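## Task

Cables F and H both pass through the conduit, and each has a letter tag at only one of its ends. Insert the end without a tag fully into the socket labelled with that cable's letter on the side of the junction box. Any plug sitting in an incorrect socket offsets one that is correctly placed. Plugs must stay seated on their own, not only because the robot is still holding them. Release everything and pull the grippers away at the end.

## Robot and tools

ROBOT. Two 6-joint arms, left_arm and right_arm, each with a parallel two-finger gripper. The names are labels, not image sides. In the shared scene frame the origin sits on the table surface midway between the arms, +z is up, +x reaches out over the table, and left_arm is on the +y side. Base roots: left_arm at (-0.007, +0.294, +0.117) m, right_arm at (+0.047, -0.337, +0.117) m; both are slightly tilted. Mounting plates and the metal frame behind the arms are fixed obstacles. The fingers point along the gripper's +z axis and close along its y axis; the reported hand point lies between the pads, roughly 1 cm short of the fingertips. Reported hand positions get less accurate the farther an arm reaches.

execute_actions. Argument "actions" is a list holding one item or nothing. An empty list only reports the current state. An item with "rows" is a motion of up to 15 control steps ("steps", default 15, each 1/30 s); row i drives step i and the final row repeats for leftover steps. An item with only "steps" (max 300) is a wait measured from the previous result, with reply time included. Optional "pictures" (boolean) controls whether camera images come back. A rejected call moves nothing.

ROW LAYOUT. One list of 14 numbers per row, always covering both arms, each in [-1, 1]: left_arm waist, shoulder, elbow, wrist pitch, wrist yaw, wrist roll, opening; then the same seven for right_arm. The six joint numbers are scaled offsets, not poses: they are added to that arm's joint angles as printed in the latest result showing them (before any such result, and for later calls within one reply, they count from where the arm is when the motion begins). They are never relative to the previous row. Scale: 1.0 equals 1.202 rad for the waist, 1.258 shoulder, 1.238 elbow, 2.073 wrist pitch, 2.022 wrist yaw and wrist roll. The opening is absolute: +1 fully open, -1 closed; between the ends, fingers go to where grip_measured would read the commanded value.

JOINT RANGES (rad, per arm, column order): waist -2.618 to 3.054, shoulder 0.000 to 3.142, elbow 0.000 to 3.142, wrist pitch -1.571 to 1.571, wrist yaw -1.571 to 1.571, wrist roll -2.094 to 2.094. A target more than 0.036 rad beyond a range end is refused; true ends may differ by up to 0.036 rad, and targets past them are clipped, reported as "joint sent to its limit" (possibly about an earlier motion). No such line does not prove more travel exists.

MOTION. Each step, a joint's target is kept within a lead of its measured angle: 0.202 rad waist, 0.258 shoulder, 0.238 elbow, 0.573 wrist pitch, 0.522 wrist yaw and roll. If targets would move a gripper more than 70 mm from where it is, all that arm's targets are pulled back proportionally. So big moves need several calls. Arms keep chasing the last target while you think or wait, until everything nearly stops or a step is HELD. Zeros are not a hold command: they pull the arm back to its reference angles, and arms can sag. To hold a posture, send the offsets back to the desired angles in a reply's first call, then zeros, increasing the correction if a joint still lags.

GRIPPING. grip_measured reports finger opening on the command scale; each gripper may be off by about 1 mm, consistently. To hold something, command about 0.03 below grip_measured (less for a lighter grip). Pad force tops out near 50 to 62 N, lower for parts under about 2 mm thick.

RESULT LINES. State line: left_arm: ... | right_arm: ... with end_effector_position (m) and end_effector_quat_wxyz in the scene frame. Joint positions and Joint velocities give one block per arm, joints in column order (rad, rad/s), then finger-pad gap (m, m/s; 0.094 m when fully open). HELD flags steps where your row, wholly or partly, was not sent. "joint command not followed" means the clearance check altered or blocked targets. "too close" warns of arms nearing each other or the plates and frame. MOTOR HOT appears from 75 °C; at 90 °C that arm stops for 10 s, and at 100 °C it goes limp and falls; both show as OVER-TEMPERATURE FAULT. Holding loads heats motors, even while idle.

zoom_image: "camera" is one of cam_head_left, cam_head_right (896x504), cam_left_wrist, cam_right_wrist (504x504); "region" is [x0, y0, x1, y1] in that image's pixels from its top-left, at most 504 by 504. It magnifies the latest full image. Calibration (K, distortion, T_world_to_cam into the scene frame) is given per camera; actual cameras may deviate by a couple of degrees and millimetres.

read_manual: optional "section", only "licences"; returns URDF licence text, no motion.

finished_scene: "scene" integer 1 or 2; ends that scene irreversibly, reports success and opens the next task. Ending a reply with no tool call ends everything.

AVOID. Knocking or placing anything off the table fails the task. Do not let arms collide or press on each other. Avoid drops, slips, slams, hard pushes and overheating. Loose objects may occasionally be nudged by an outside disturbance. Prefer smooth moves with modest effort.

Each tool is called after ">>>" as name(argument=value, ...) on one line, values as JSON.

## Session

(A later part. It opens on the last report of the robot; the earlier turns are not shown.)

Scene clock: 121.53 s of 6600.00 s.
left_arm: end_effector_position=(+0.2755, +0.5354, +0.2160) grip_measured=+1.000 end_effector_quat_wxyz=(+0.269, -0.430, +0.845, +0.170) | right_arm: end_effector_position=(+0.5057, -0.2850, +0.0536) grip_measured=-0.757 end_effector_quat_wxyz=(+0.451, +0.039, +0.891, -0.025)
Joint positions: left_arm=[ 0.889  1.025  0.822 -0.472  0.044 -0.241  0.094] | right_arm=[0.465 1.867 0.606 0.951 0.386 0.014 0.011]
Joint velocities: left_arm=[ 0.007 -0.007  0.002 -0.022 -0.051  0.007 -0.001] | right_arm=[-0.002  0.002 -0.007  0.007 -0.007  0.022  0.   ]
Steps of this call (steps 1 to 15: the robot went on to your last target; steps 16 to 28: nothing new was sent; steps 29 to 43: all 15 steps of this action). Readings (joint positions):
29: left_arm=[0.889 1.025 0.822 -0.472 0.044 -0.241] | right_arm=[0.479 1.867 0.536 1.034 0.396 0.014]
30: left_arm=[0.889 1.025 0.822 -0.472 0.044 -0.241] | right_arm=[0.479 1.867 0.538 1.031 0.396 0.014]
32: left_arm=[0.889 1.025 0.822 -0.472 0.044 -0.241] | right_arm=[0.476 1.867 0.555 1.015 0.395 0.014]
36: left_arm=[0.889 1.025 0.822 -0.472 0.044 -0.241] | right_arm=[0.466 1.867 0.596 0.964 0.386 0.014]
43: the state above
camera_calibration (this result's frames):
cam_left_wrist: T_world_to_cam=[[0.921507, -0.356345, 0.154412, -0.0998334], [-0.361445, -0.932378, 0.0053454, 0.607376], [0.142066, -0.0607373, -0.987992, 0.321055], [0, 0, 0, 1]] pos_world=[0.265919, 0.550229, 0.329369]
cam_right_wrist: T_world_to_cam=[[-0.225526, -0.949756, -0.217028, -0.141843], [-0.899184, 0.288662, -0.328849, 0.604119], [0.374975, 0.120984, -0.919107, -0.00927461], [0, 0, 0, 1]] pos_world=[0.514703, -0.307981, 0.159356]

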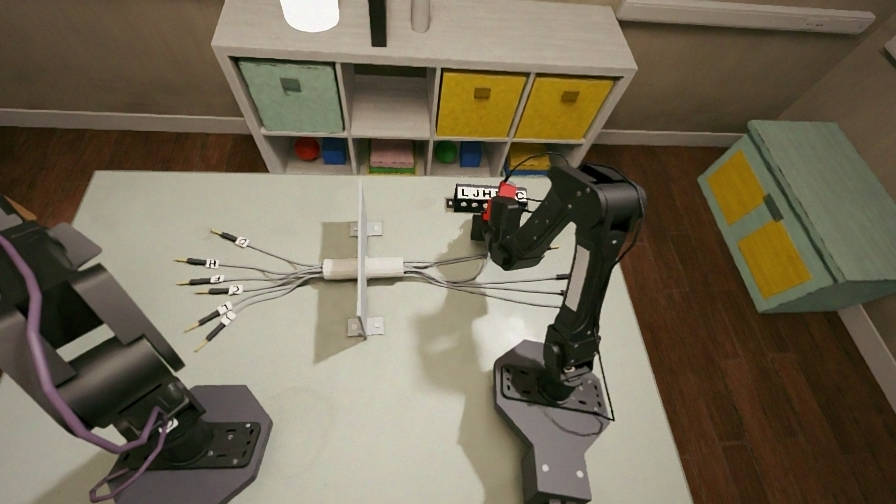

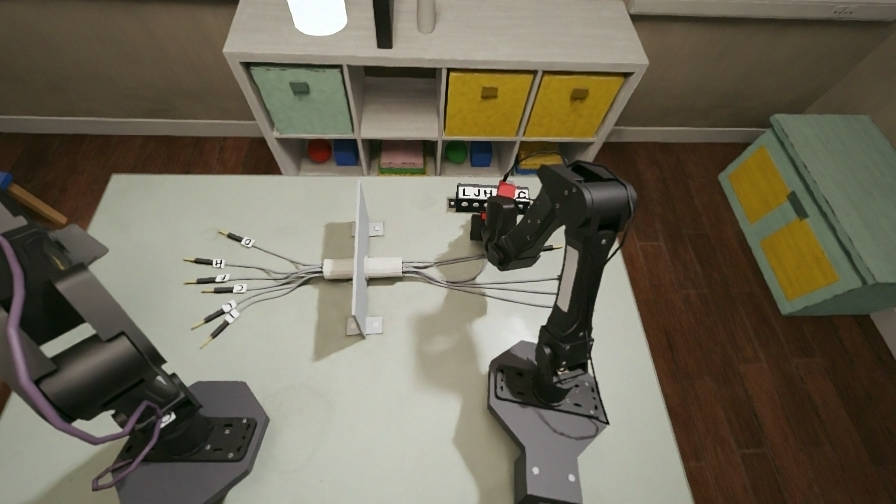

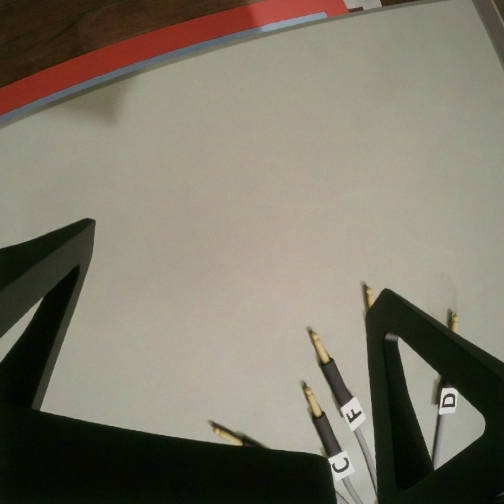

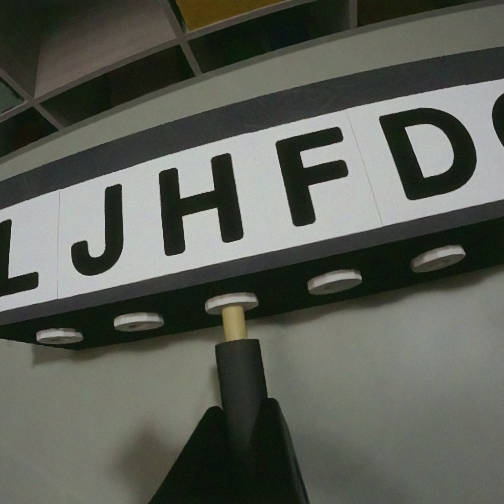

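~1 cm more (plus detent push).

>>> execute_actions(actions=[{"rows":[[0,0,0,0,0,0,1,-0.003,-0.006,0.03,0,-0.002,0,-0.79],[0,0,0,0,0,0,1,-0.006,-0.006,0.04,-0.008,-0.004,0,-0.79],[0,0,0,0,0,0,1,-0.009,-0.006,0.05,-0.014,-0.005,0,-0.79],[0,0,0,0,0,0,1,-0.012,-0.006,0.06,-0.02,-0.006,0,-0.79],[0,0,0,0,0,0,1,-0.014,-0.006,0.07,-0.026,-0.007,0,-0.79]],"steps":15}])

Scene clock: 122.87 s of 6600.00 s.
left_arm: end_effector_position=(+0.2755, +0.5354, +0.2160) grip_measured=+1.000 end_effector_quat_wxyz=(+0.269, -0.430, +0.845, +0.170) | right_arm: end_effector_position=(+0.5131, -0.2853, +0.0536) grip_measured=-0.757 end_effector_quat_wxyz=(+0.446, +0.039, +0.894, -0.029)
Joint positions: left_arm=[ 0.889  1.025  0.822 -0.472  0.044 -0.241  0.094] | right_arm=[0.462 1.867 0.644 0.9   0.391 0.014 0.011]
Joint velocities: left_arm=[-0.007 -0.012  0.002 -0.022  0.007 -0.066 -0.001] | right_arm=[-0.012 -0.007  0.002  0.037  0.022 -0.007 -0.   ]
Steps of this call (steps 1 to 15: the robot went on to your last target; steps 16 to 25: nothing new was sent; steps 26 to 40: all 15 steps of this action). Readings (joint positions):
26: left_arm=[0.889 1.025 0.822 -0.472 0.044 -0.241] | right_arm=[0.465 1.867 0.606 0.951 0.386 0.014]
27: left_arm=[0.889 1.025 0.822 -0.472 0.044 -0.241] | right_arm=[0.465 1.867 0.606 0.949 0.386 0.014]
29: left_arm=[0.889 1.025 0.822 -0.472 0.044 -0.241] | right_arm=[0.464 1.867 0.616 0.938 0.387 0.014]
33: left_arm=[0.889 1.025 0.822 -0.472 0.044 -0.241] | right_arm=[0.462 1.867 0.639 0.907 0.390 0.014]
40: the state above
camera_calibration (this result's frames):
cam_left_wrist: T_world_to_cam=[[0.921507, -0.356345, 0.154412, -0.0998334], [-0.361445, -0.932378, 0.0053454, 0.607376], [0.142066, -0.0607373, -0.987992, 0.321055], [0, 0, 0, 1]] pos_world=[0.265919, 0.550229, 0.329369]
cam_right_wrist: T_world_to_cam=[[-0.231856, -0.950301, -0.207778, -0.137859], [-0.902098, 0.289971, -0.319586, 0.612227], [0.363952, 0.113339, -0.924496, -0.00820815], [0, 0, 0, 1]] pos_world=[0.523313, -0.307605, 0.159427]

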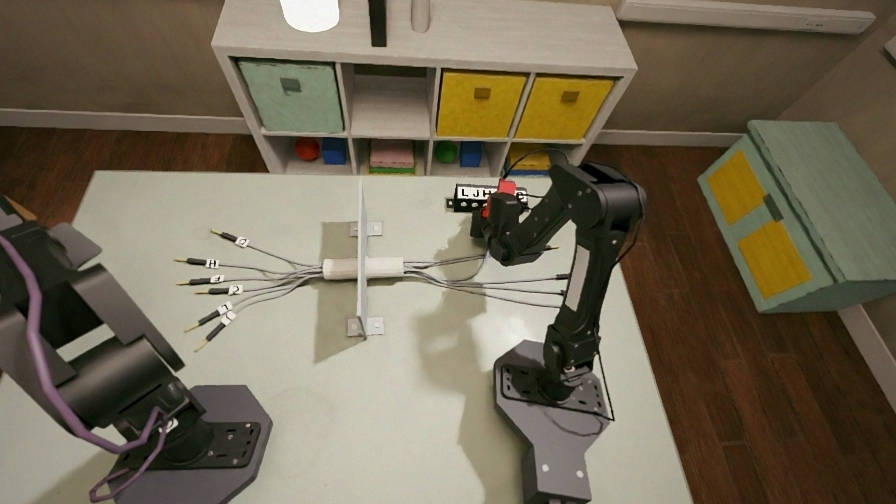

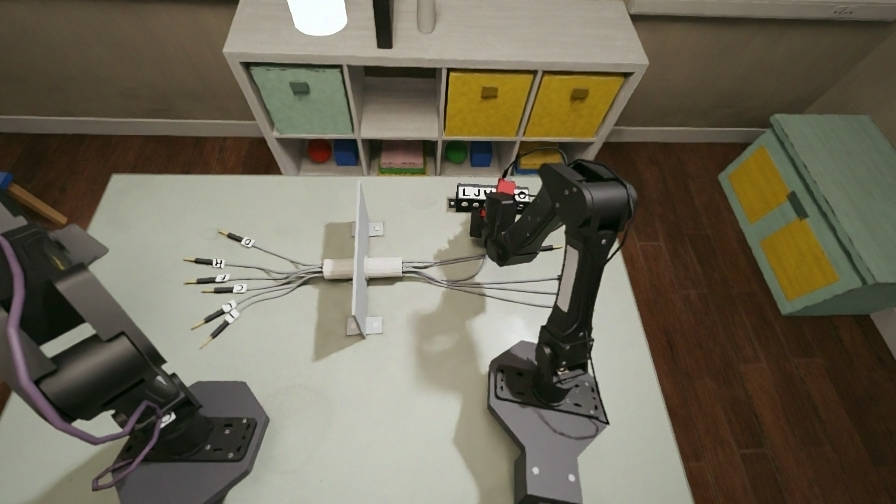

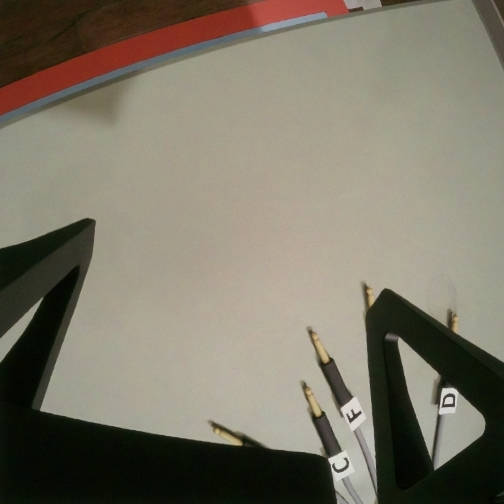

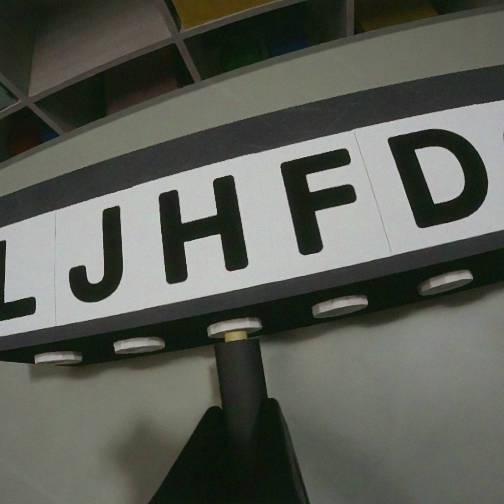

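>>> execute_actions(actions=[{"rows":[[0,0,0,0,0,0,1,-0.003,-0.006,0.05,0,0,0,-0.8],[0,0,0,0,0,0,1,-0.006,-0.006,0.065,-0.008,0,0,-0.8],[0,0,0,0,0,0,1,-0.008,-0.006,0.08,-0.014,0,0,-0.8],[0,0,0,0,0,0,1,-0.01,-0.006,0.09,-0.02,0,0,-0.8]],"steps":15}])

Scene clock: 123.90 s of 6600.00 s.
left_arm: end_effector_position=(+0.2755, +0.5354, +0.2160) grip_measured=+1.000 end_effector_quat_wxyz=(+0.269, -0.430, +0.845, +0.170) | right_arm: end_effector_position=(+0.5167, -0.2862, +0.0522) grip_measured=-0.757 end_effector_quat_wxyz=(+0.436, +0.038, +0.898, -0.037)
Joint positions: left_arm=[ 0.889  1.025  0.822 -0.472  0.044 -0.241  0.094] | right_arm=[0.463 1.866 0.673 0.847 0.405 0.014 0.011]
Joint velocities: left_arm=[-0.017  0.002 -0.002  0.007  0.066  0.007  0.001] | right_arm=[-0.007 -0.012  0.012  0.007  0.022  0.022  0.   ]
Steps of this call (steps 1 to 15: the robot went on to your last target; step 16: nothing new was sent; steps 17 to 31: all 15 steps of this action). Readings (joint positions):
17: left_arm=[0.889 1.025 0.822 -0.472 0.044 -0.241] | right_arm=[0.462 1.867 0.646 0.899 0.393 0.014]
18: left_arm=[0.889 1.025 0.822 -0.472 0.044 -0.241] | right_arm=[0.462 1.867 0.651 0.893 0.394 0.014]
20: left_arm=[0.889 1.025 0.822 -0.472 0.044 -0.241] | right_arm=[0.462 1.867 0.669 0.863 0.400 0.014]
24: left_arm=[0.889 1.025 0.822 -0.472 0.044 -0.241] | right_arm=[0.463 1.866 0.673 0.847 0.405 0.014]
31: the state above
camera_calibration (this result's frames):
cam_left_wrist: T_world_to_cam=[[0.921507, -0.356345, 0.154412, -0.0998334], [-0.361445, -0.932378, 0.0053454, 0.607376], [0.142066, -0.0607373, -0.987992, 0.321055], [0, 0, 0, 1]] pos_world=[0.265919, 0.550229, 0.329369]
cam_right_wrist: T_world_to_cam=[[-0.241581, -0.951515, -0.190416, -0.134463], [-0.907103, 0.291137, -0.30398, 0.617417], [0.344678, 0.0992908, -0.933455, -0.00435916], [0, 0, 0, 1]] pos_world=[0.529079, -0.307264, 0.158009]

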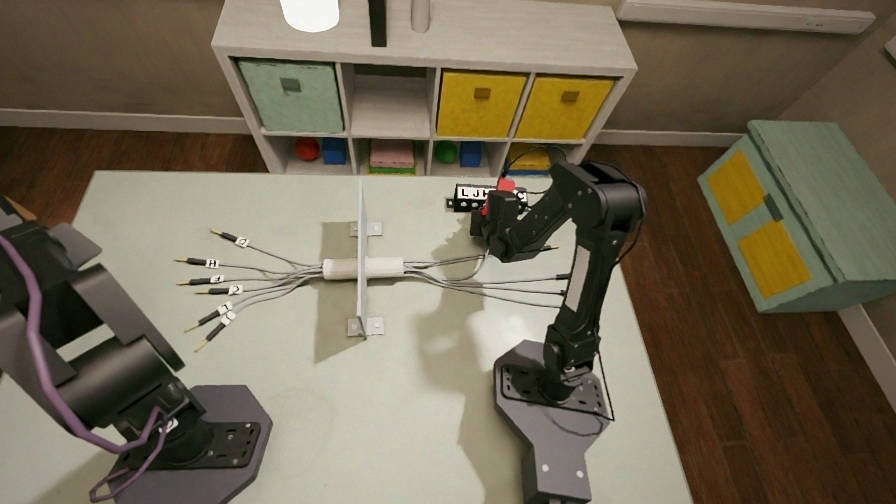

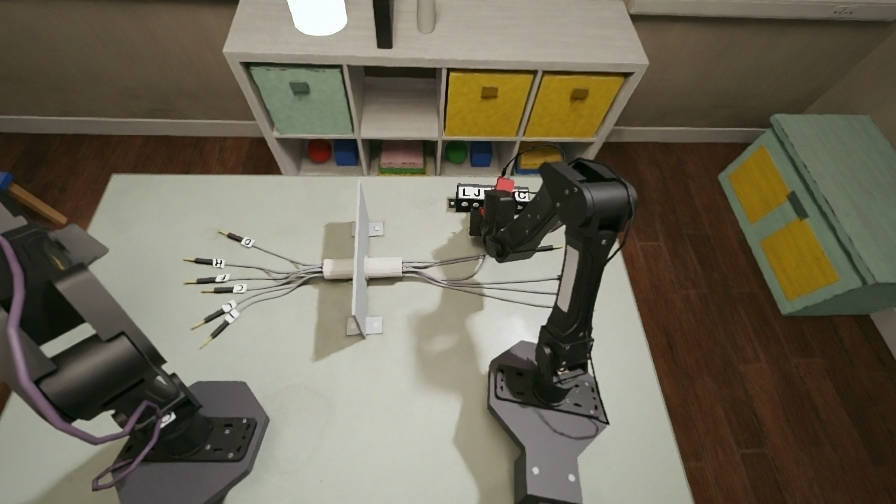

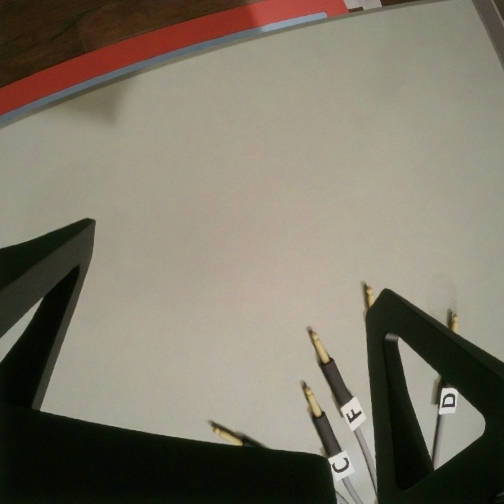

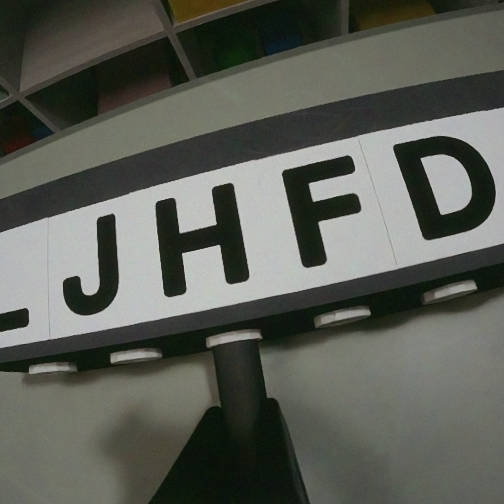

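>>> execute_actions(actions=[{"rows":[[0,0,0,0,0,0,1,0,0,0,0,0,0,-0.4],[0,0,0,0,0,0,1,0,0,0,0,0,0,-0.4],[0,0,0,0,0,0,1,0,0,0,0,0,0,-0.4],[0,0,0,0,0,0,1,0,0,0,0,0,0,-0.4],[0,0,0,0,0,0,1,0,0,0,0,0,0,-0.4],[0,0,0,0,0,0,1,0,0,-0.04,0.03,0,0,-0.4],[0,0,0,0,0,0,1,0.01,0,-0.08,0.06,0,0,-0.4],[0,0,0,0,0,0,1,0.02,0,-0.12,0.09,0,0,-0.4],[0,0,0,0,0,0,1,0.02,-0.02,-0.15,0.12,0,0,-0.4],[0,0,0,0,0,0,1,0.02,-0.06,-0.15,0.12,0,0,-0.4],[0,0,0,0,0,0,1,0.02,-0.12,-0.15,0.12,0,0,-0.4]],"steps":15}], pictures=false)

>>> execute_actions(actions=[{"steps":8}], pictures=false)

Scene clock: 125.67 s of 6600.00 s.
left_arm: end_effector_position=(+0.2755, +0.5354, +0.2160) grip_measured=+1.000 end_effector_quat_wxyz=(+0.269, -0.430, +0.845, +0.170) | right_arm: end_effector_position=(+0.4869, -0.2958, +0.0798) grip_measured=-0.403 end_effector_quat_wxyz=(+0.476, +0.051, +0.877, -0.027)
Joint positions: left_arm=[ 0.889  1.025  0.822 -0.472  0.044 -0.241  0.094] | right_arm=[0.47  1.755 0.484 1.022 0.403 0.014 0.028]
Joint velocities: left_arm=[-0.002 -0.017 -0.007 -0.007  0.007  0.037  0.   ] | right_arm=[-0.022 -0.462  0.007  0.725  0.037  0.066 -0.001]
Steps of this call (steps 1 to 15: the robot went on to your last target; steps 16 to 38: nothing new was sent; steps 39 to 53: all 15 steps of this action). Readings (joint positions):
39: left_arm=[0.889 1.025 0.822 -0.472 0.044 -0.241] | right_arm=[0.463 1.866 0.673 0.846 0.405 0.014]
40: left_arm=[0.889 1.025 0.822 -0.472 0.044 -0.241] | right_arm=[0.463 1.866 0.673 0.846 0.405 0.014]
42: left_arm=[0.889 1.025 0.822 -0.472 0.044 -0.241] | right_arm=[0.463 1.866 0.673 0.846 0.405 0.014]
46: left_arm=[0.889 1.025 0.822 -0.472 0.044 -0.241] | right_arm=[0.464 1.866 0.629 0.910 0.403 0.014]
53: the state above

Scene clock: 125.93 s of 6600.00 s.
left_arm: end_effector_position=(+0.2755, +0.5354, +0.2160) grip_measured=+1.000 end_effector_quat_wxyz=(+0.269, -0.430, +0.845, +0.170) | right_arm: end_effector_position=(+0.4966, -0.2977, +0.0995) grip_measured=-0.403 end_effector_quat_wxyz=(+0.508, +0.063, +0.859, -0.021)
Joint positions: left_arm=[ 0.889  1.025  0.822 -0.472  0.044 -0.241  0.094] | right_arm=[0.47  1.732 0.484 1.076 0.403 0.014 0.028]
Joint velocities: left_arm=[ 0.012  0.007  0.002 -0.037  0.022  0.022 -0.   ] | right_arm=[-0.017 -0.002 -0.012 -0.022 -0.022  0.007  0.001]
Steps of this call (steps 1 to 8: the robot went on to your last target). Readings (joint positions):
1: left_arm=[0.889 1.025 0.822 -0.472 0.044 -0.241] | right_arm=[0.470 1.742 0.484 1.040 0.403 0.014]
2: left_arm=[0.889 1.025 0.822 -0.472 0.044 -0.241] | right_arm=[0.470 1.735 0.484 1.056 0.403 0.014]
4: left_arm=[0.889 1.025 0.822 -0.472 0.044 -0.241] | right_arm=[0.470 1.732 0.484 1.073 0.403 0.014]
8: the state above

>>> execute_actions(actions=[{"rows":[[0,0,0,0,0,0,1,0,-0.02,0.2,0,0,0,-0.4],[0,0,0,0,0,0,1,0,-0.02,0.3,0,0,0,-0.4],[0,0,0,0,0,0,1,-0.1,-0.02,0.4,-0.1,0,0,-0.4],[0,0,0,0,0,0,1,-0.2,-0.02,0.5,-0.2,-0.05,0.1,-0.4],[0,0,0,0,0,0,1,-0.3,-0.02,0.606,-0.35,-0.1,0.2,-0.4],[0,0,0,0,0,0,1,-0.433,-0.02,0.606,-0.5,-0.2,0.4,-0.4],[0,0,0,0,0,0,1,-0.433,-0.02,0.606,-0.866,-0.204,0.591,-0.4]],"steps":15}], pictures=false)

>>> execute_actions(actions=[{"steps":45}])

Scene clock: 128.83 s of 6600.00 s.
left_arm: end_effector_position=(+0.2755, +0.5354, +0.2160) grip_measured=+1.000 end_effector_quat_wxyz=(+0.269, -0.430, +0.845, +0.170) | right_arm: end_effector_position=(+0.5740, -0.5104, +0.1225) grip_measured=-0.403 end_effector_quat_wxyz=(+0.331, +0.560, +0.754, +0.091)
Joint positions: left_arm=[ 0.889  1.025  0.822 -0.472  0.044 -0.241  0.094] | right_arm=[-0.092  1.709  1.231 -0.036  0.063  0.948  0.028]
Joint velocities: left_arm=[-0.002  0.017  0.007 -0.037  0.007 -0.037 -0.   ] | right_arm=[-0.09  -0.027 -0.007 -2.015 -0.168  1.179  0.001]
Steps of this call (steps 1 to 30: the robot went on to your last target; steps 31 to 72: nothing new was sent; steps 73 to 87: all 15 steps of this action). Readings (joint positions):
73: left_arm=[0.889 1.025 0.822 -0.472 0.044 -0.241] | right_arm=[0.470 1.732 0.499 1.068 0.405 0.014]
74: left_arm=[0.889 1.025 0.822 -0.472 0.044 -0.241] | right_arm=[0.470 1.736 0.536 1.048 0.406 0.014]
76: left_arm=[0.889 1.025 0.822 -0.472 0.044 -0.241] | right_arm=[0.436 1.736 0.646 0.977 0.382 0.035]
80: left_arm=[0.889 1.025 0.822 -0.472 0.044 -0.241] | right_arm=[0.208 1.735 0.957 0.560 0.171 0.381]
87: the state above

Scene clock: 130.33 s of 6600.00 s.
left_arm: end_effector_position=(+0.2755, +0.5354, +0.2160) grip_measured=+1.000 end_effector_quat_wxyz=(+0.269, -0.430, +0.845, +0.170) | right_arm: end_effector_position=(+0.4368, -0.4403, +0.0641) grip_measured=-0.403 end_effector_quat_wxyz=(+0.007, +0.670, +0.742, +0.026)
Joint positions: left_arm=[ 0.889  1.025  0.822 -0.472  0.044 -0.241  0.094] | right_arm=[-0.06   1.71   1.231 -0.702 -0.006  1.2    0.028]
Joint velocities: left_arm=[-0.007 -0.007  0.002  0.037 -0.081 -0.022 -0.   ] | right_arm=[-0.002 -0.017 -0.007  0.066 -0.051  0.051  0.   ]
Steps of this call (steps 1 to 45: the robot went on to your last target). Readings (joint positions):
1: left_arm=[0.889 1.025 0.822 -0.472 0.044 -0.241] | right_arm=[-0.093 1.709 1.231 -0.109 0.058 0.984]
2: left_arm=[0.889 1.025 0.822 -0.472 0.044 -0.241] | right_arm=[-0.088 1.710 1.231 -0.187 0.049 1.015]
4: left_arm=[0.889 1.025 0.822 -0.472 0.044 -0.241] | right_arm=[-0.077 1.710 1.231 -0.342 0.032 1.071]
8: left_arm=[0.889 1.025 0.822 -0.472 0.044 -0.241] | right_arm=[-0.061 1.710 1.231 -0.571 0.006 1.148]
45: the state above
All arms were judged still, so your last target was given up. Only a new action makes them travel on or press farther. Fingers that are still opening or closing keep moving.
camera_calibration (this result's frames):
cam_left_wrist: T_world_to_cam=[[0.921507, -0.356345, 0.154412, -0.0998334], [-0.361445, -0.932378, 0.0053454, 0.607376], [0.142066, -0.0607373, -0.987992, 0.321055], [0, 0, 0, 1]] pos_world=[0.265919, 0.550229, 0.329369]
cam_right_wrist: T_world_to_cam=[[-0.984121, 0.165969, -0.0629292, 0.510112], [0.0994631, 0.809283, 0.578937, 0.325295], [0.147013, 0.563484, -0.812941, 0.332572], [0, 0, 0, 1]] pos_world=[0.420765, -0.535318, 0.114138]

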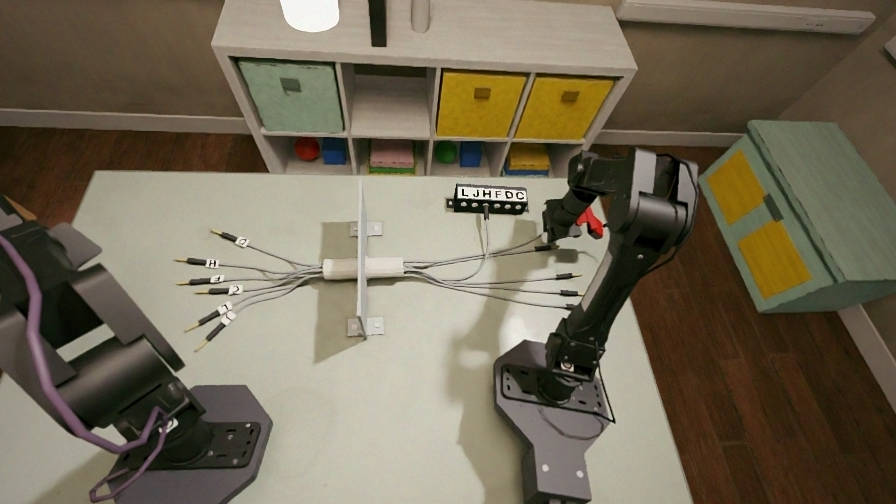

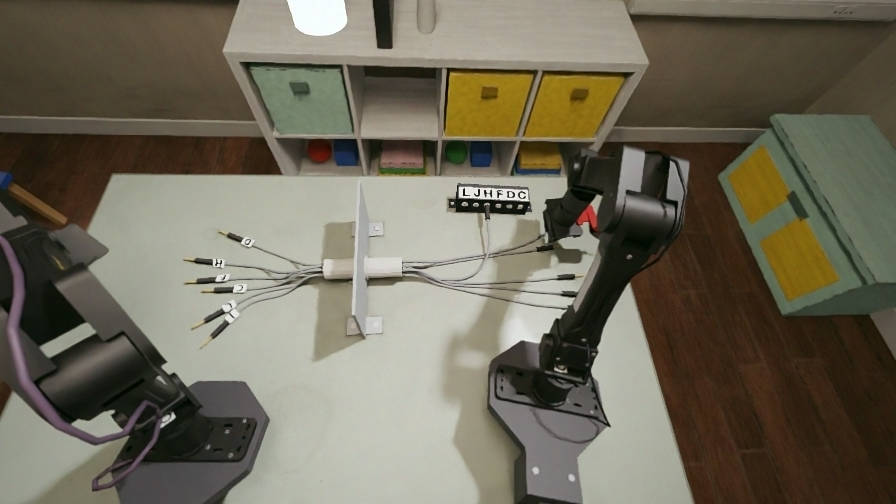

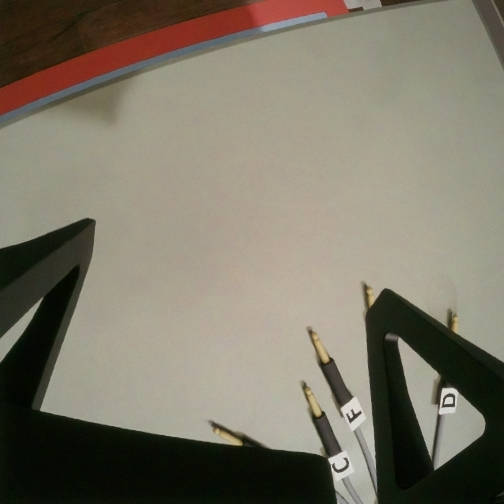

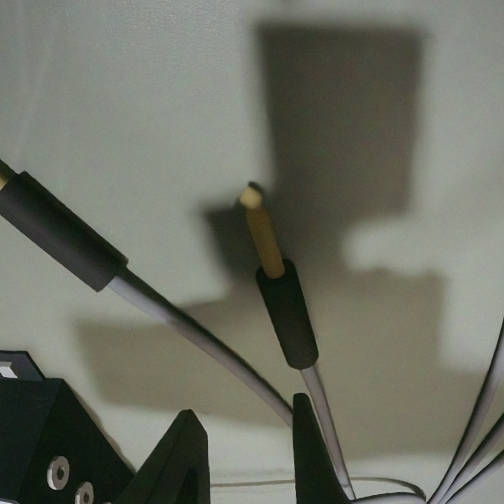

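>>> execute_actions(actions=[{"rows":[[0,0,0,0,0,0,1,0.022,0,-0.04,0.03,0,0,-0.4],[0,0,0,0,0,0,1,0.022,0.02,-0.057,0.045,0,0,-0.4],[0,0,0,0,0,0,1,0.022,0.04,-0.057,0.055,0,0,-0.4],[0,0,0,0,0,0,1,0.022,0.055,-0.057,0.06,0,0,-0.4],[0,0,0,0,0,0,1,0.022,0.068,-0.057,0.06,0,0,-0.4]],"steps":15}])

Scene clock: 133.67 s of 6600.00 s.
left_arm: end_effector_position=(+0.2755, +0.5354, +0.2160) grip_measured=+1.000 end_effector_quat_wxyz=(+0.269, -0.430, +0.845, +0.170) | right_arm: end_effector_position=(+0.4234, -0.4291, +0.0206) grip_measured=-0.403 end_effector_quat_wxyz=(-0.017, +0.665, +0.747, +0.017)
Joint positions: left_arm=[ 0.889  1.025  0.822 -0.472  0.044 -0.241  0.094] | right_arm=[-0.045  1.804  1.169 -0.596 -0.006  1.2    0.028]
Joint velocities: left_arm=[-0.017 -0.022 -0.007 -0.022 -0.037  0.037  0.   ] | right_arm=[-0.007 -0.027  0.007  0.007  0.037  0.051 -0.   ]
Steps of this call (steps 1 to 85: nothing new was sent; steps 86 to 100: all 15 steps of this action). Readings (joint positions):
86: left_arm=[0.889 1.025 0.822 -0.472 0.044 -0.241] | right_arm=[-0.059 1.710 1.227 -0.694 -0.006 1.200]
87: left_arm=[0.889 1.025 0.822 -0.472 0.044 -0.241] | right_arm=[-0.057 1.710 1.216 -0.676 -0.006 1.200]
89: left_arm=[0.889 1.025 0.822 -0.472 0.044 -0.241] | right_arm=[-0.051 1.724 1.195 -0.646 -0.006 1.200]
93: left_arm=[0.889 1.025 0.822 -0.472 0.044 -0.241] | right_arm=[-0.045 1.789 1.177 -0.610 -0.006 1.200]
100: the state above
camera_calibration (this result's frames):
cam_left_wrist: T_world_to_cam=[[0.921507, -0.356345, 0.154412, -0.0998334], [-0.361445, -0.932378, 0.0053454, 0.607376], [0.142066, -0.0607373, -0.987992, 0.321055], [0, 0, 0, 1]] pos_world=[0.265919, 0.550229, 0.329369]
cam_right_wrist: T_world_to_cam=[[-0.988367, 0.151446, -0.0139219, 0.486909], [0.114382, 0.800553, 0.588245, 0.332494], [0.100233, 0.579809, -0.808563, 0.31961], [0, 0, 0, 1]] pos_world=[0.411178, -0.525233, 0.0696156]

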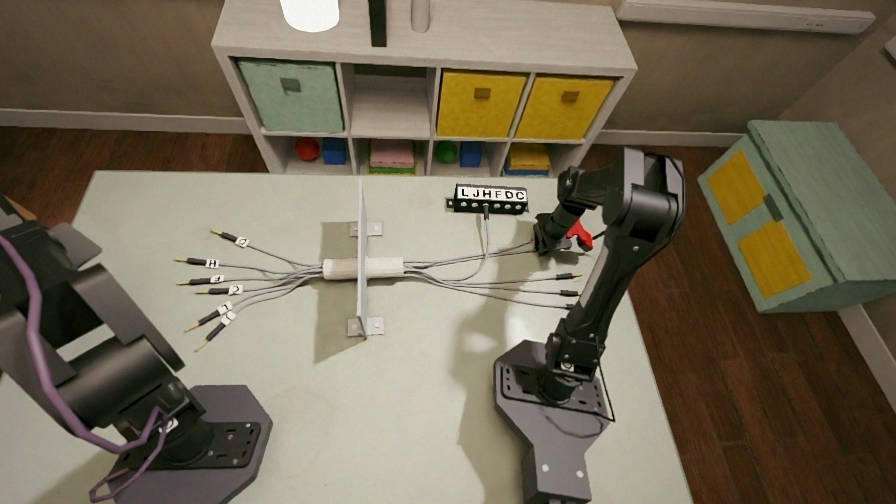

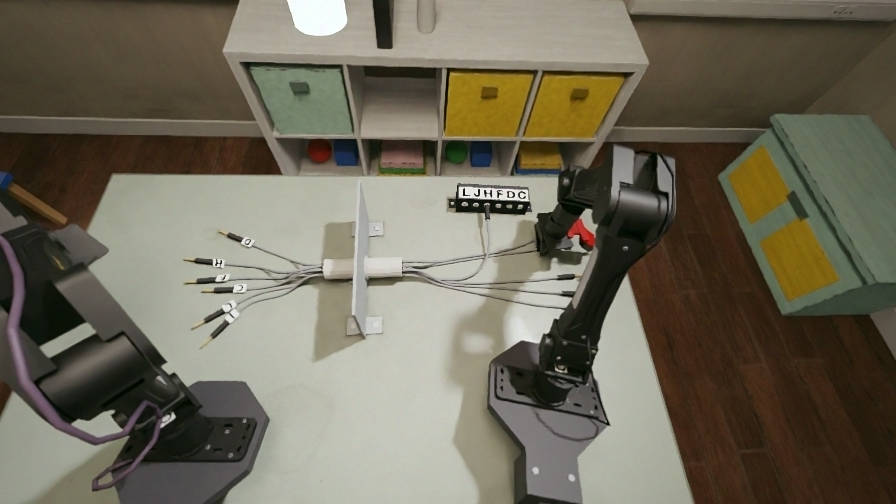

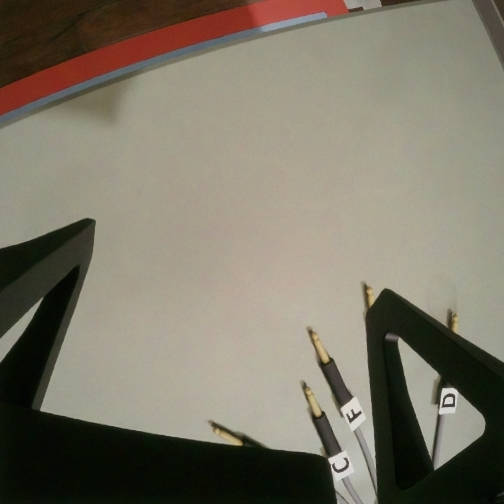

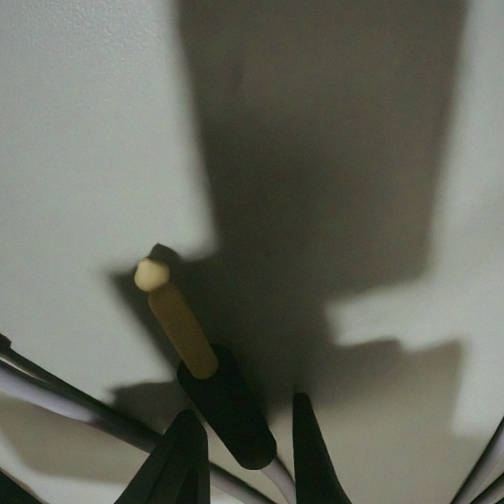

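>>> execute_actions(actions=[{"rows":[[0,0,0,0,0,0,1,-0.02,0,0.03,-0.008,0,0,-0.4],[0,0,0,0,0,0,1,-0.04,0,0.035,-0.012,0,0,-0.4]],"steps":15}])

Scene clock: 135.00 s of 6600.00 s.
left_arm: end_effector_position=(+0.2755, +0.5354, +0.2160) grip_measured=+1.000 end_effector_quat_wxyz=(+0.269, -0.430, +0.845, +0.170) | right_arm: end_effector_position=(+0.4232, -0.4458, +0.0227) grip_measured=-0.403 end_effector_quat_wxyz=(-0.011, +0.679, +0.734, +0.013)
Joint positions: left_arm=[ 0.889  1.025  0.822 -0.472  0.044 -0.241  0.094] | right_arm=[-0.087  1.804  1.183 -0.603 -0.009  1.2    0.028]
Joint velocities: left_arm=[-0.002 -0.002 -0.002 -0.007  0.037 -0.022  0.001] | right_arm=[-0.027 -0.007 -0.007 -0.037  0.007 -0.066 -0.   ]
Steps of this call (steps 1 to 15: the robot went on to your last target; steps 16 to 25: nothing new was sent; steps 26 to 40: all 15 steps of this action). Readings (joint positions):
26: left_arm=[0.889 1.025 0.822 -0.472 0.044 -0.241] | right_arm=[-0.046 1.804 1.169 -0.589 -0.007 1.200]
27: left_arm=[0.889 1.025 0.822 -0.472 0.044 -0.241] | right_arm=[-0.050 1.804 1.171 -0.592 -0.008 1.200]
29: left_arm=[0.889 1.025 0.822 -0.472 0.044 -0.241] | right_arm=[-0.065 1.804 1.177 -0.598 -0.009 1.200]
33: left_arm=[0.889 1.025 0.822 -0.472 0.044 -0.241] | right_arm=[-0.087 1.804 1.183 -0.599 -0.009 1.200]
40: the state above
camera_calibration (this result's frames):
cam_left_wrist: T_world_to_cam=[[0.921507, -0.356345, 0.154412, -0.0998334], [-0.361445, -0.932378, 0.0053454, 0.607376], [0.142066, -0.0607373, -0.987992, 0.321055], [0, 0, 0, 1]] pos_world=[0.265919, 0.550229, 0.329369]
cam_right_wrist: T_world_to_cam=[[-0.981629, 0.189885, -0.0186823, 0.503616], [0.144335, 0.803037, 0.578187, 0.333345], [0.124792, 0.564868, -0.815691, 0.314095], [0, 0, 0, 1]] pos_world=[0.407054, -0.54074, 0.0728775]

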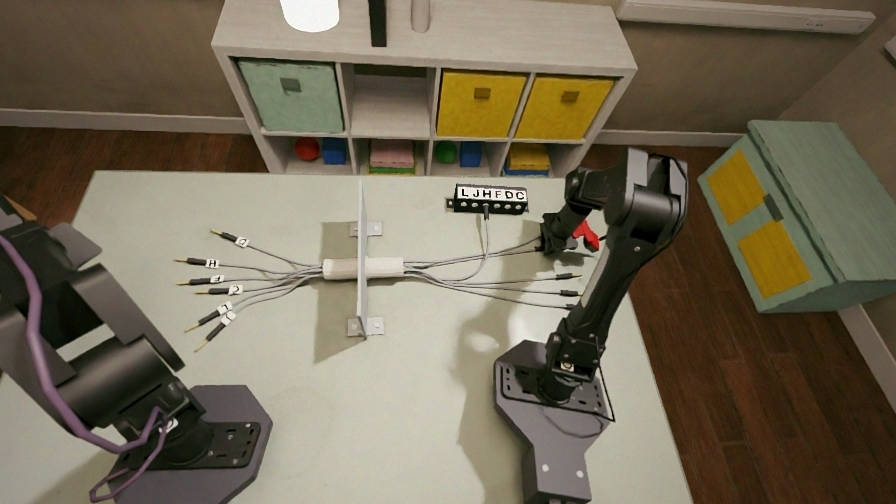

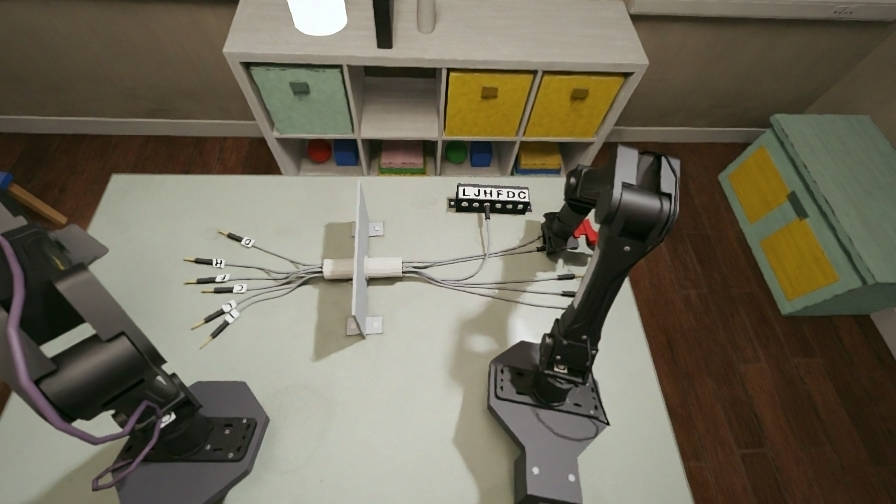

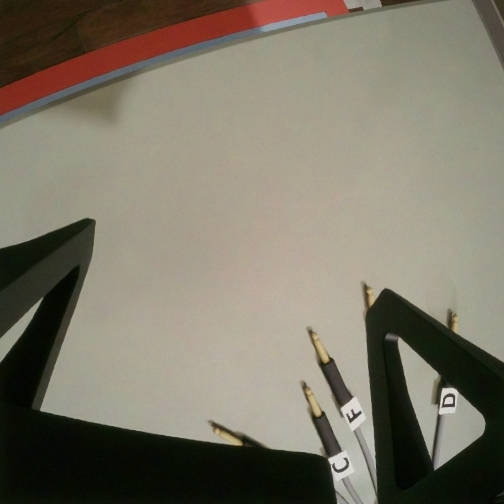

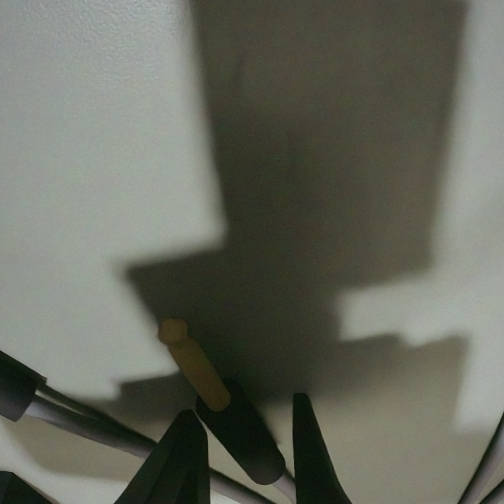

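>>> execute_actions(actions=[{"rows":[[0,0,0,0,0,0,1,0.02,0.018,0,0,0,0,-0.4],[0,0,0,0,0,0,1,0.02,0.02,0,0,0,0,-0.4],[0,0,0,0,0,0,1,0.02,0.02,0,0,0,0,-0.4],[0,0,0,0,0,0,1,0.02,0.02,0,0,0,0,-0.4],[0,0,0,0,0,0,1,0.02,0.02,0,0,0,0,-0.4],[0,0,0,0,0,0,1,0.02,0.02,0,0,0,0,-0.55],[0,0,0,0,0,0,1,0.02,0.02,0,0,0,0,-0.65],[0,0,0,0,0,0,1,0.02,0.02,0,0,0,0,-0.79]],"steps":15}])

Scene clock: 136.80 s of 6600.00 s.
left_arm: end_effector_position=(+0.2755, +0.5354, +0.2160) grip_measured=+1.000 end_effector_quat_wxyz=(+0.269, -0.430, +0.845, +0.170) | right_arm: end_effector_position=(+0.4237, -0.4411, +0.0198) grip_measured=-0.760 end_effector_quat_wxyz=(-0.014, +0.676, +0.737, +0.014)
Joint positions: left_arm=[ 0.889  1.025  0.822 -0.472  0.044 -0.241  0.094] | right_arm=[-0.076  1.813  1.183 -0.599 -0.01   1.2    0.011]
Joint velocities: left_arm=[ 0.007 -0.007 -0.012 -0.022 -0.051 -0.022 -0.001] | right_arm=[-0.007  0.002  0.022 -0.007 -0.051 -0.066 -0.001]
Steps of this call (steps 1 to 15: the robot went on to your last target; steps 16 to 39: nothing new was sent; steps 40 to 54: all 15 steps of this action). Readings (joint positions):
40: left_arm=[0.889 1.025 0.822 -0.472 0.044 -0.241] | right_arm=[-0.086 1.805 1.183 -0.604 -0.009 1.200]
41: left_arm=[0.889 1.025 0.822 -0.472 0.044 -0.241] | right_arm=[-0.085 1.807 1.183 -0.604 -0.009 1.200]
43: left_arm=[0.889 1.025 0.822 -0.472 0.044 -0.241] | right_arm=[-0.080 1.813 1.183 -0.604 -0.009 1.200]
47: left_arm=[0.889 1.025 0.822 -0.472 0.044 -0.241] | right_arm=[-0.076 1.813 1.183 -0.599 -0.009 1.200]
54: the state above
camera_calibration (this result's frames):
cam_left_wrist: T_world_to_cam=[[0.921507, -0.356345, 0.154412, -0.0998334], [-0.361445, -0.932378, 0.0053454, 0.607376], [0.142066, -0.0607373, -0.987992, 0.321055], [0, 0, 0, 1]] pos_world=[0.265919, 0.550229, 0.329369]
cam_right_wrist: T_world_to_cam=[[-0.98362, 0.179671, -0.0144999, 0.499462], [0.137761, 0.801177, 0.582355, 0.333077], [0.116249, 0.570818, -0.812806, 0.315201], [0, 0, 0, 1]] pos_world=[0.408754, -0.536515, 0.0694709]

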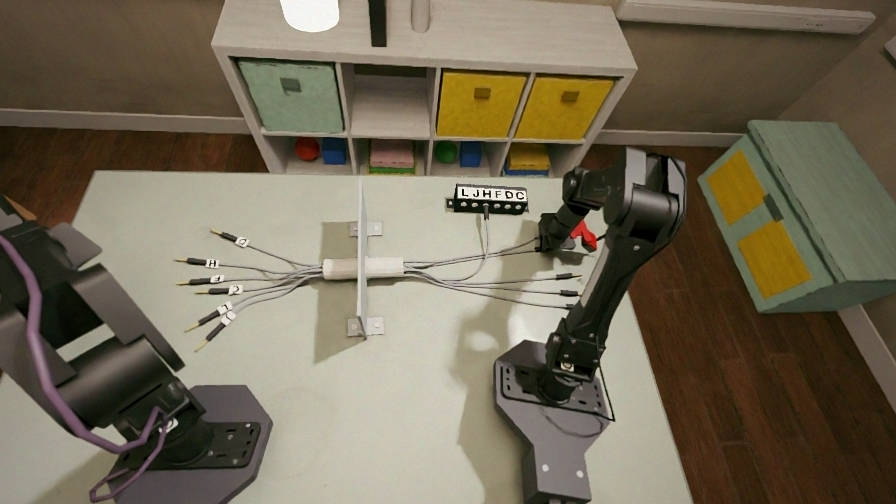

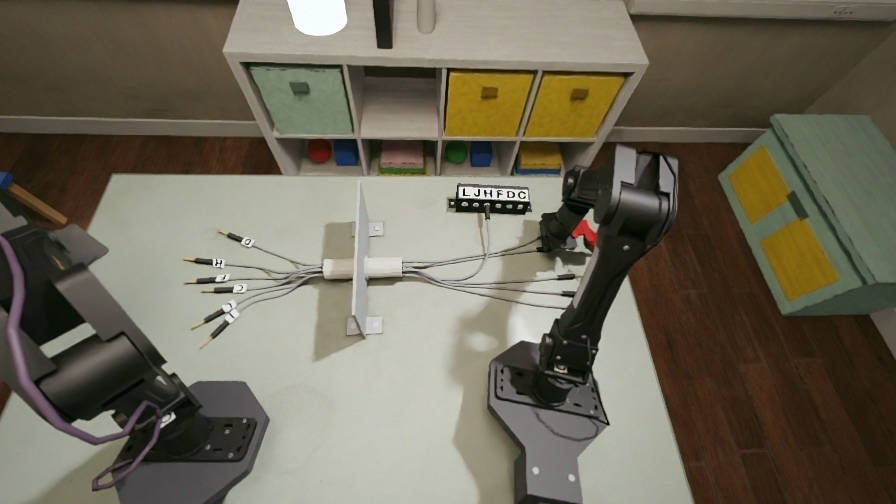

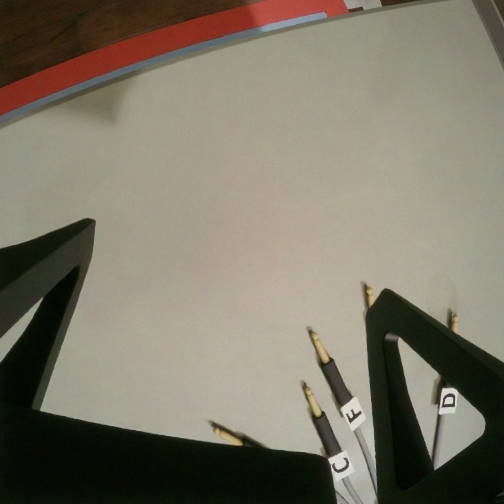

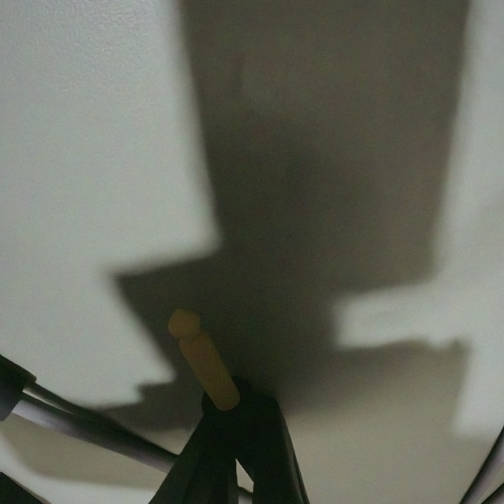

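>>> execute_actions(actions=[{"rows":[[0,0,0,0,0,0,1,0,-0.05,0.05,0,0,0,-0.79],[0,0,0,0,0,0,1,0,-0.08,0.12,-0.04,0,0,-0.79],[0,0,0,0,0,0,1,0.05,-0.08,0.2,-0.08,0.02,0,-0.79],[0,0,0,0,0,0,1,0.15,-0.05,0.28,-0.1,0.04,-0.02,-0.79],[0,0,0,0,0,0,1,0.25,0,0.36,-0.12,0.06,-0.05,-0.79],[0,0,0,0,0,0,1,0.35,0.05,0.42,-0.14,0.08,-0.08,-0.79],[0,0,0,0,0,0,1,0.45,0.1,0.48,-0.16,0.1,-0.12,-0.79],[0,0,0,0,0,0,1,0.55,0.15,0.54,-0.18,0.12,-0.16,-0.79],[0,0,0,0,0,0,1,0.65,0.22,0.6,-0.196,0.14,-0.2,-0.79],[0,0,0,0,0,0,1,0.76,0.3,0.6,-0.196,0.151,-0.237,-0.79],[0,0,0,0,0,0,1,0.76,0.355,0.6,-0.196,0.151,-0.237,-0.79]],"steps":15}], pictures=false)

>>> execute_actions(actions=[{"steps":45}])

Scene clock: 146.33 s of 6600.00 s.
left_arm: end_effector_position=(+0.2755, +0.5354, +0.2160) grip_measured=+1.000 end_effector_quat_wxyz=(+0.269, -0.430, +0.845, +0.170) | right_arm: end_effector_position=(+0.5126, -0.3091, +0.0542) grip_measured=-0.763 end_effector_quat_wxyz=(-0.021, +0.345, +0.935, -0.083)
Joint positions: left_arm=[ 0.889  1.025  0.822 -0.472  0.044 -0.241  0.094] | right_arm=[ 0.381  2.139  1.839 -1.083  0.303  0.885  0.011]
Joint velocities: left_arm=[-0.012  0.002  0.002 -0.022 -0.007 -0.022  0.001] | right_arm=[ 1.013  0.696  0.374 -0.579  0.168 -0.491  0.002]
Steps of this call (steps 1 to 15: the robot went on to your last target; steps 16 to 90: nothing new was sent; then 6.03 s passed at rest; steps 91 to 105: all 15 steps of this action). Readings (joint positions):
91: left_arm=[0.889 1.025 0.822 -0.472 0.044 -0.241] | right_arm=[-0.076 1.812 1.186 -0.600 -0.010 1.200]
92: left_arm=[0.889 1.025 0.822 -0.472 0.044 -0.241] | right_arm=[-0.076 1.810 1.201 -0.618 -0.010 1.200]
94: left_arm=[0.889 1.025 0.822 -0.472 0.044 -0.241] | right_arm=[-0.062 1.810 1.271 -0.675 0.003 1.198]
98: left_arm=[0.889 1.025 0.822 -0.472 0.044 -0.241] | right_arm=[0.097 1.872 1.528 -0.799 0.107 1.093]
105: the state above

Scene clock: 147.83 s of 6600.00 s.
left_arm: end_effector_position=(+0.2755, +0.5354, +0.2160) grip_measured=+1.000 end_effector_quat_wxyz=(+0.269, -0.430, +0.845, +0.170) | right_arm: end_effector_position=(+0.4648, -0.1020, +0.0601) grip_measured=-0.763 end_effector_quat_wxyz=(+0.004, +0.040, +0.998, -0.037)
Joint positions: left_arm=[ 0.889  1.025  0.822 -0.472  0.044 -0.241  0.094] | right_arm=[ 0.845  2.263  1.891 -1.042  0.361  0.706  0.011]
Joint velocities: left_arm=[-0.012 -0.012 -0.037  0.037  0.051  0.022  0.   ] | right_arm=[ 0.242  0.012 -0.002  0.183 -0.608  0.051 -0.   ]
Steps of this call (steps 1 to 45: the robot went on to your last target). Readings (joint positions):
1: left_arm=[0.889 1.025 0.822 -0.472 0.044 -0.241] | right_arm=[0.416 2.159 1.851 -1.099 0.365 0.866]
2: left_arm=[0.889 1.025 0.822 -0.472 0.044 -0.241] | right_arm=[0.437 2.169 1.861 -1.113 0.420 0.850]
4: left_arm=[0.889 1.025 0.822 -0.472 0.044 -0.241] | right_arm=[0.462 2.182 1.870 -1.125 0.486 0.820]
8: left_arm=[0.889 1.025 0.822 -0.472 0.044 -0.241] | right_arm=[0.498 2.192 1.874 -1.139 0.566 0.782]
45: the state above
camera_calibration (this result's frames):
cam_left_wrist: T_world_to_cam=[[0.921507, -0.356345, 0.154412, -0.0998334], [-0.361445, -0.932378, 0.0053454, 0.607376], [0.142066, -0.0607373, -0.987992, 0.321055], [0, 0, 0, 1]] pos_world=[0.265919, 0.550229, 0.329369]
cam_right_wrist: T_world_to_cam=[[-0.340093, -0.939309, 0.0451188, 0.0626893], [-0.792058, 0.311982, 0.524701, 0.41797], [-0.506932, 0.14271, -0.85009, 0.397816], [0, 0, 0, 1]] pos_world=[0.554043, -0.128287, 0.116042]

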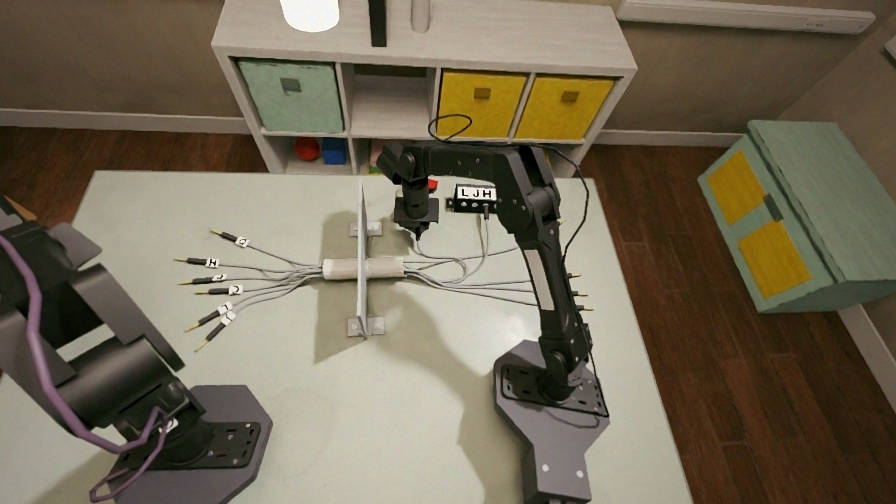

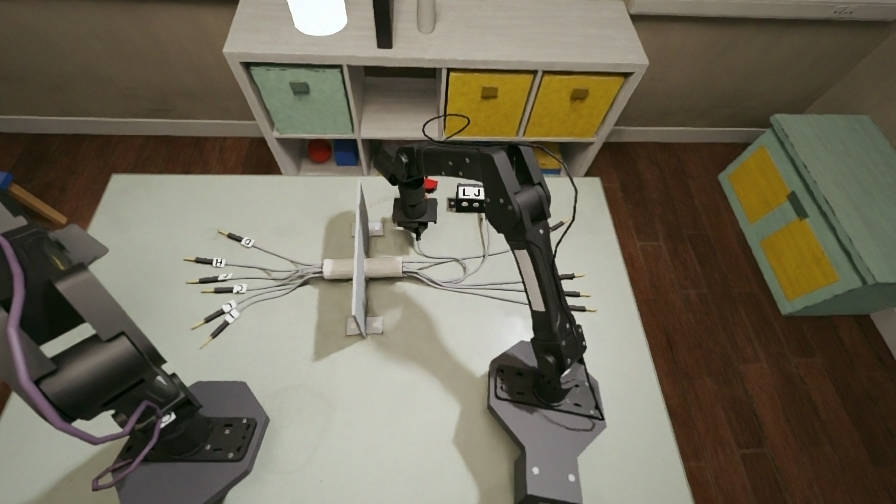

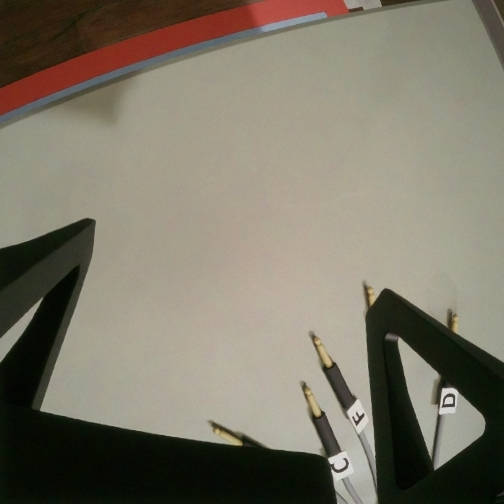

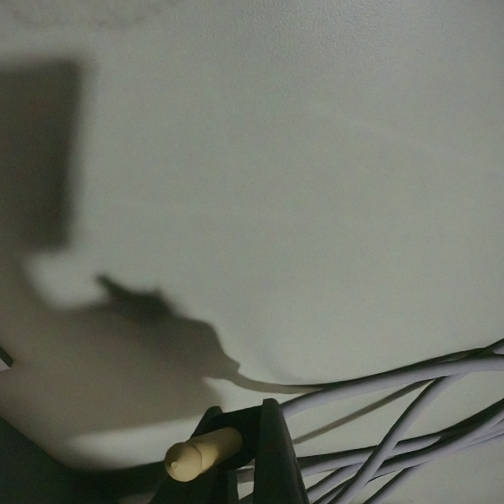

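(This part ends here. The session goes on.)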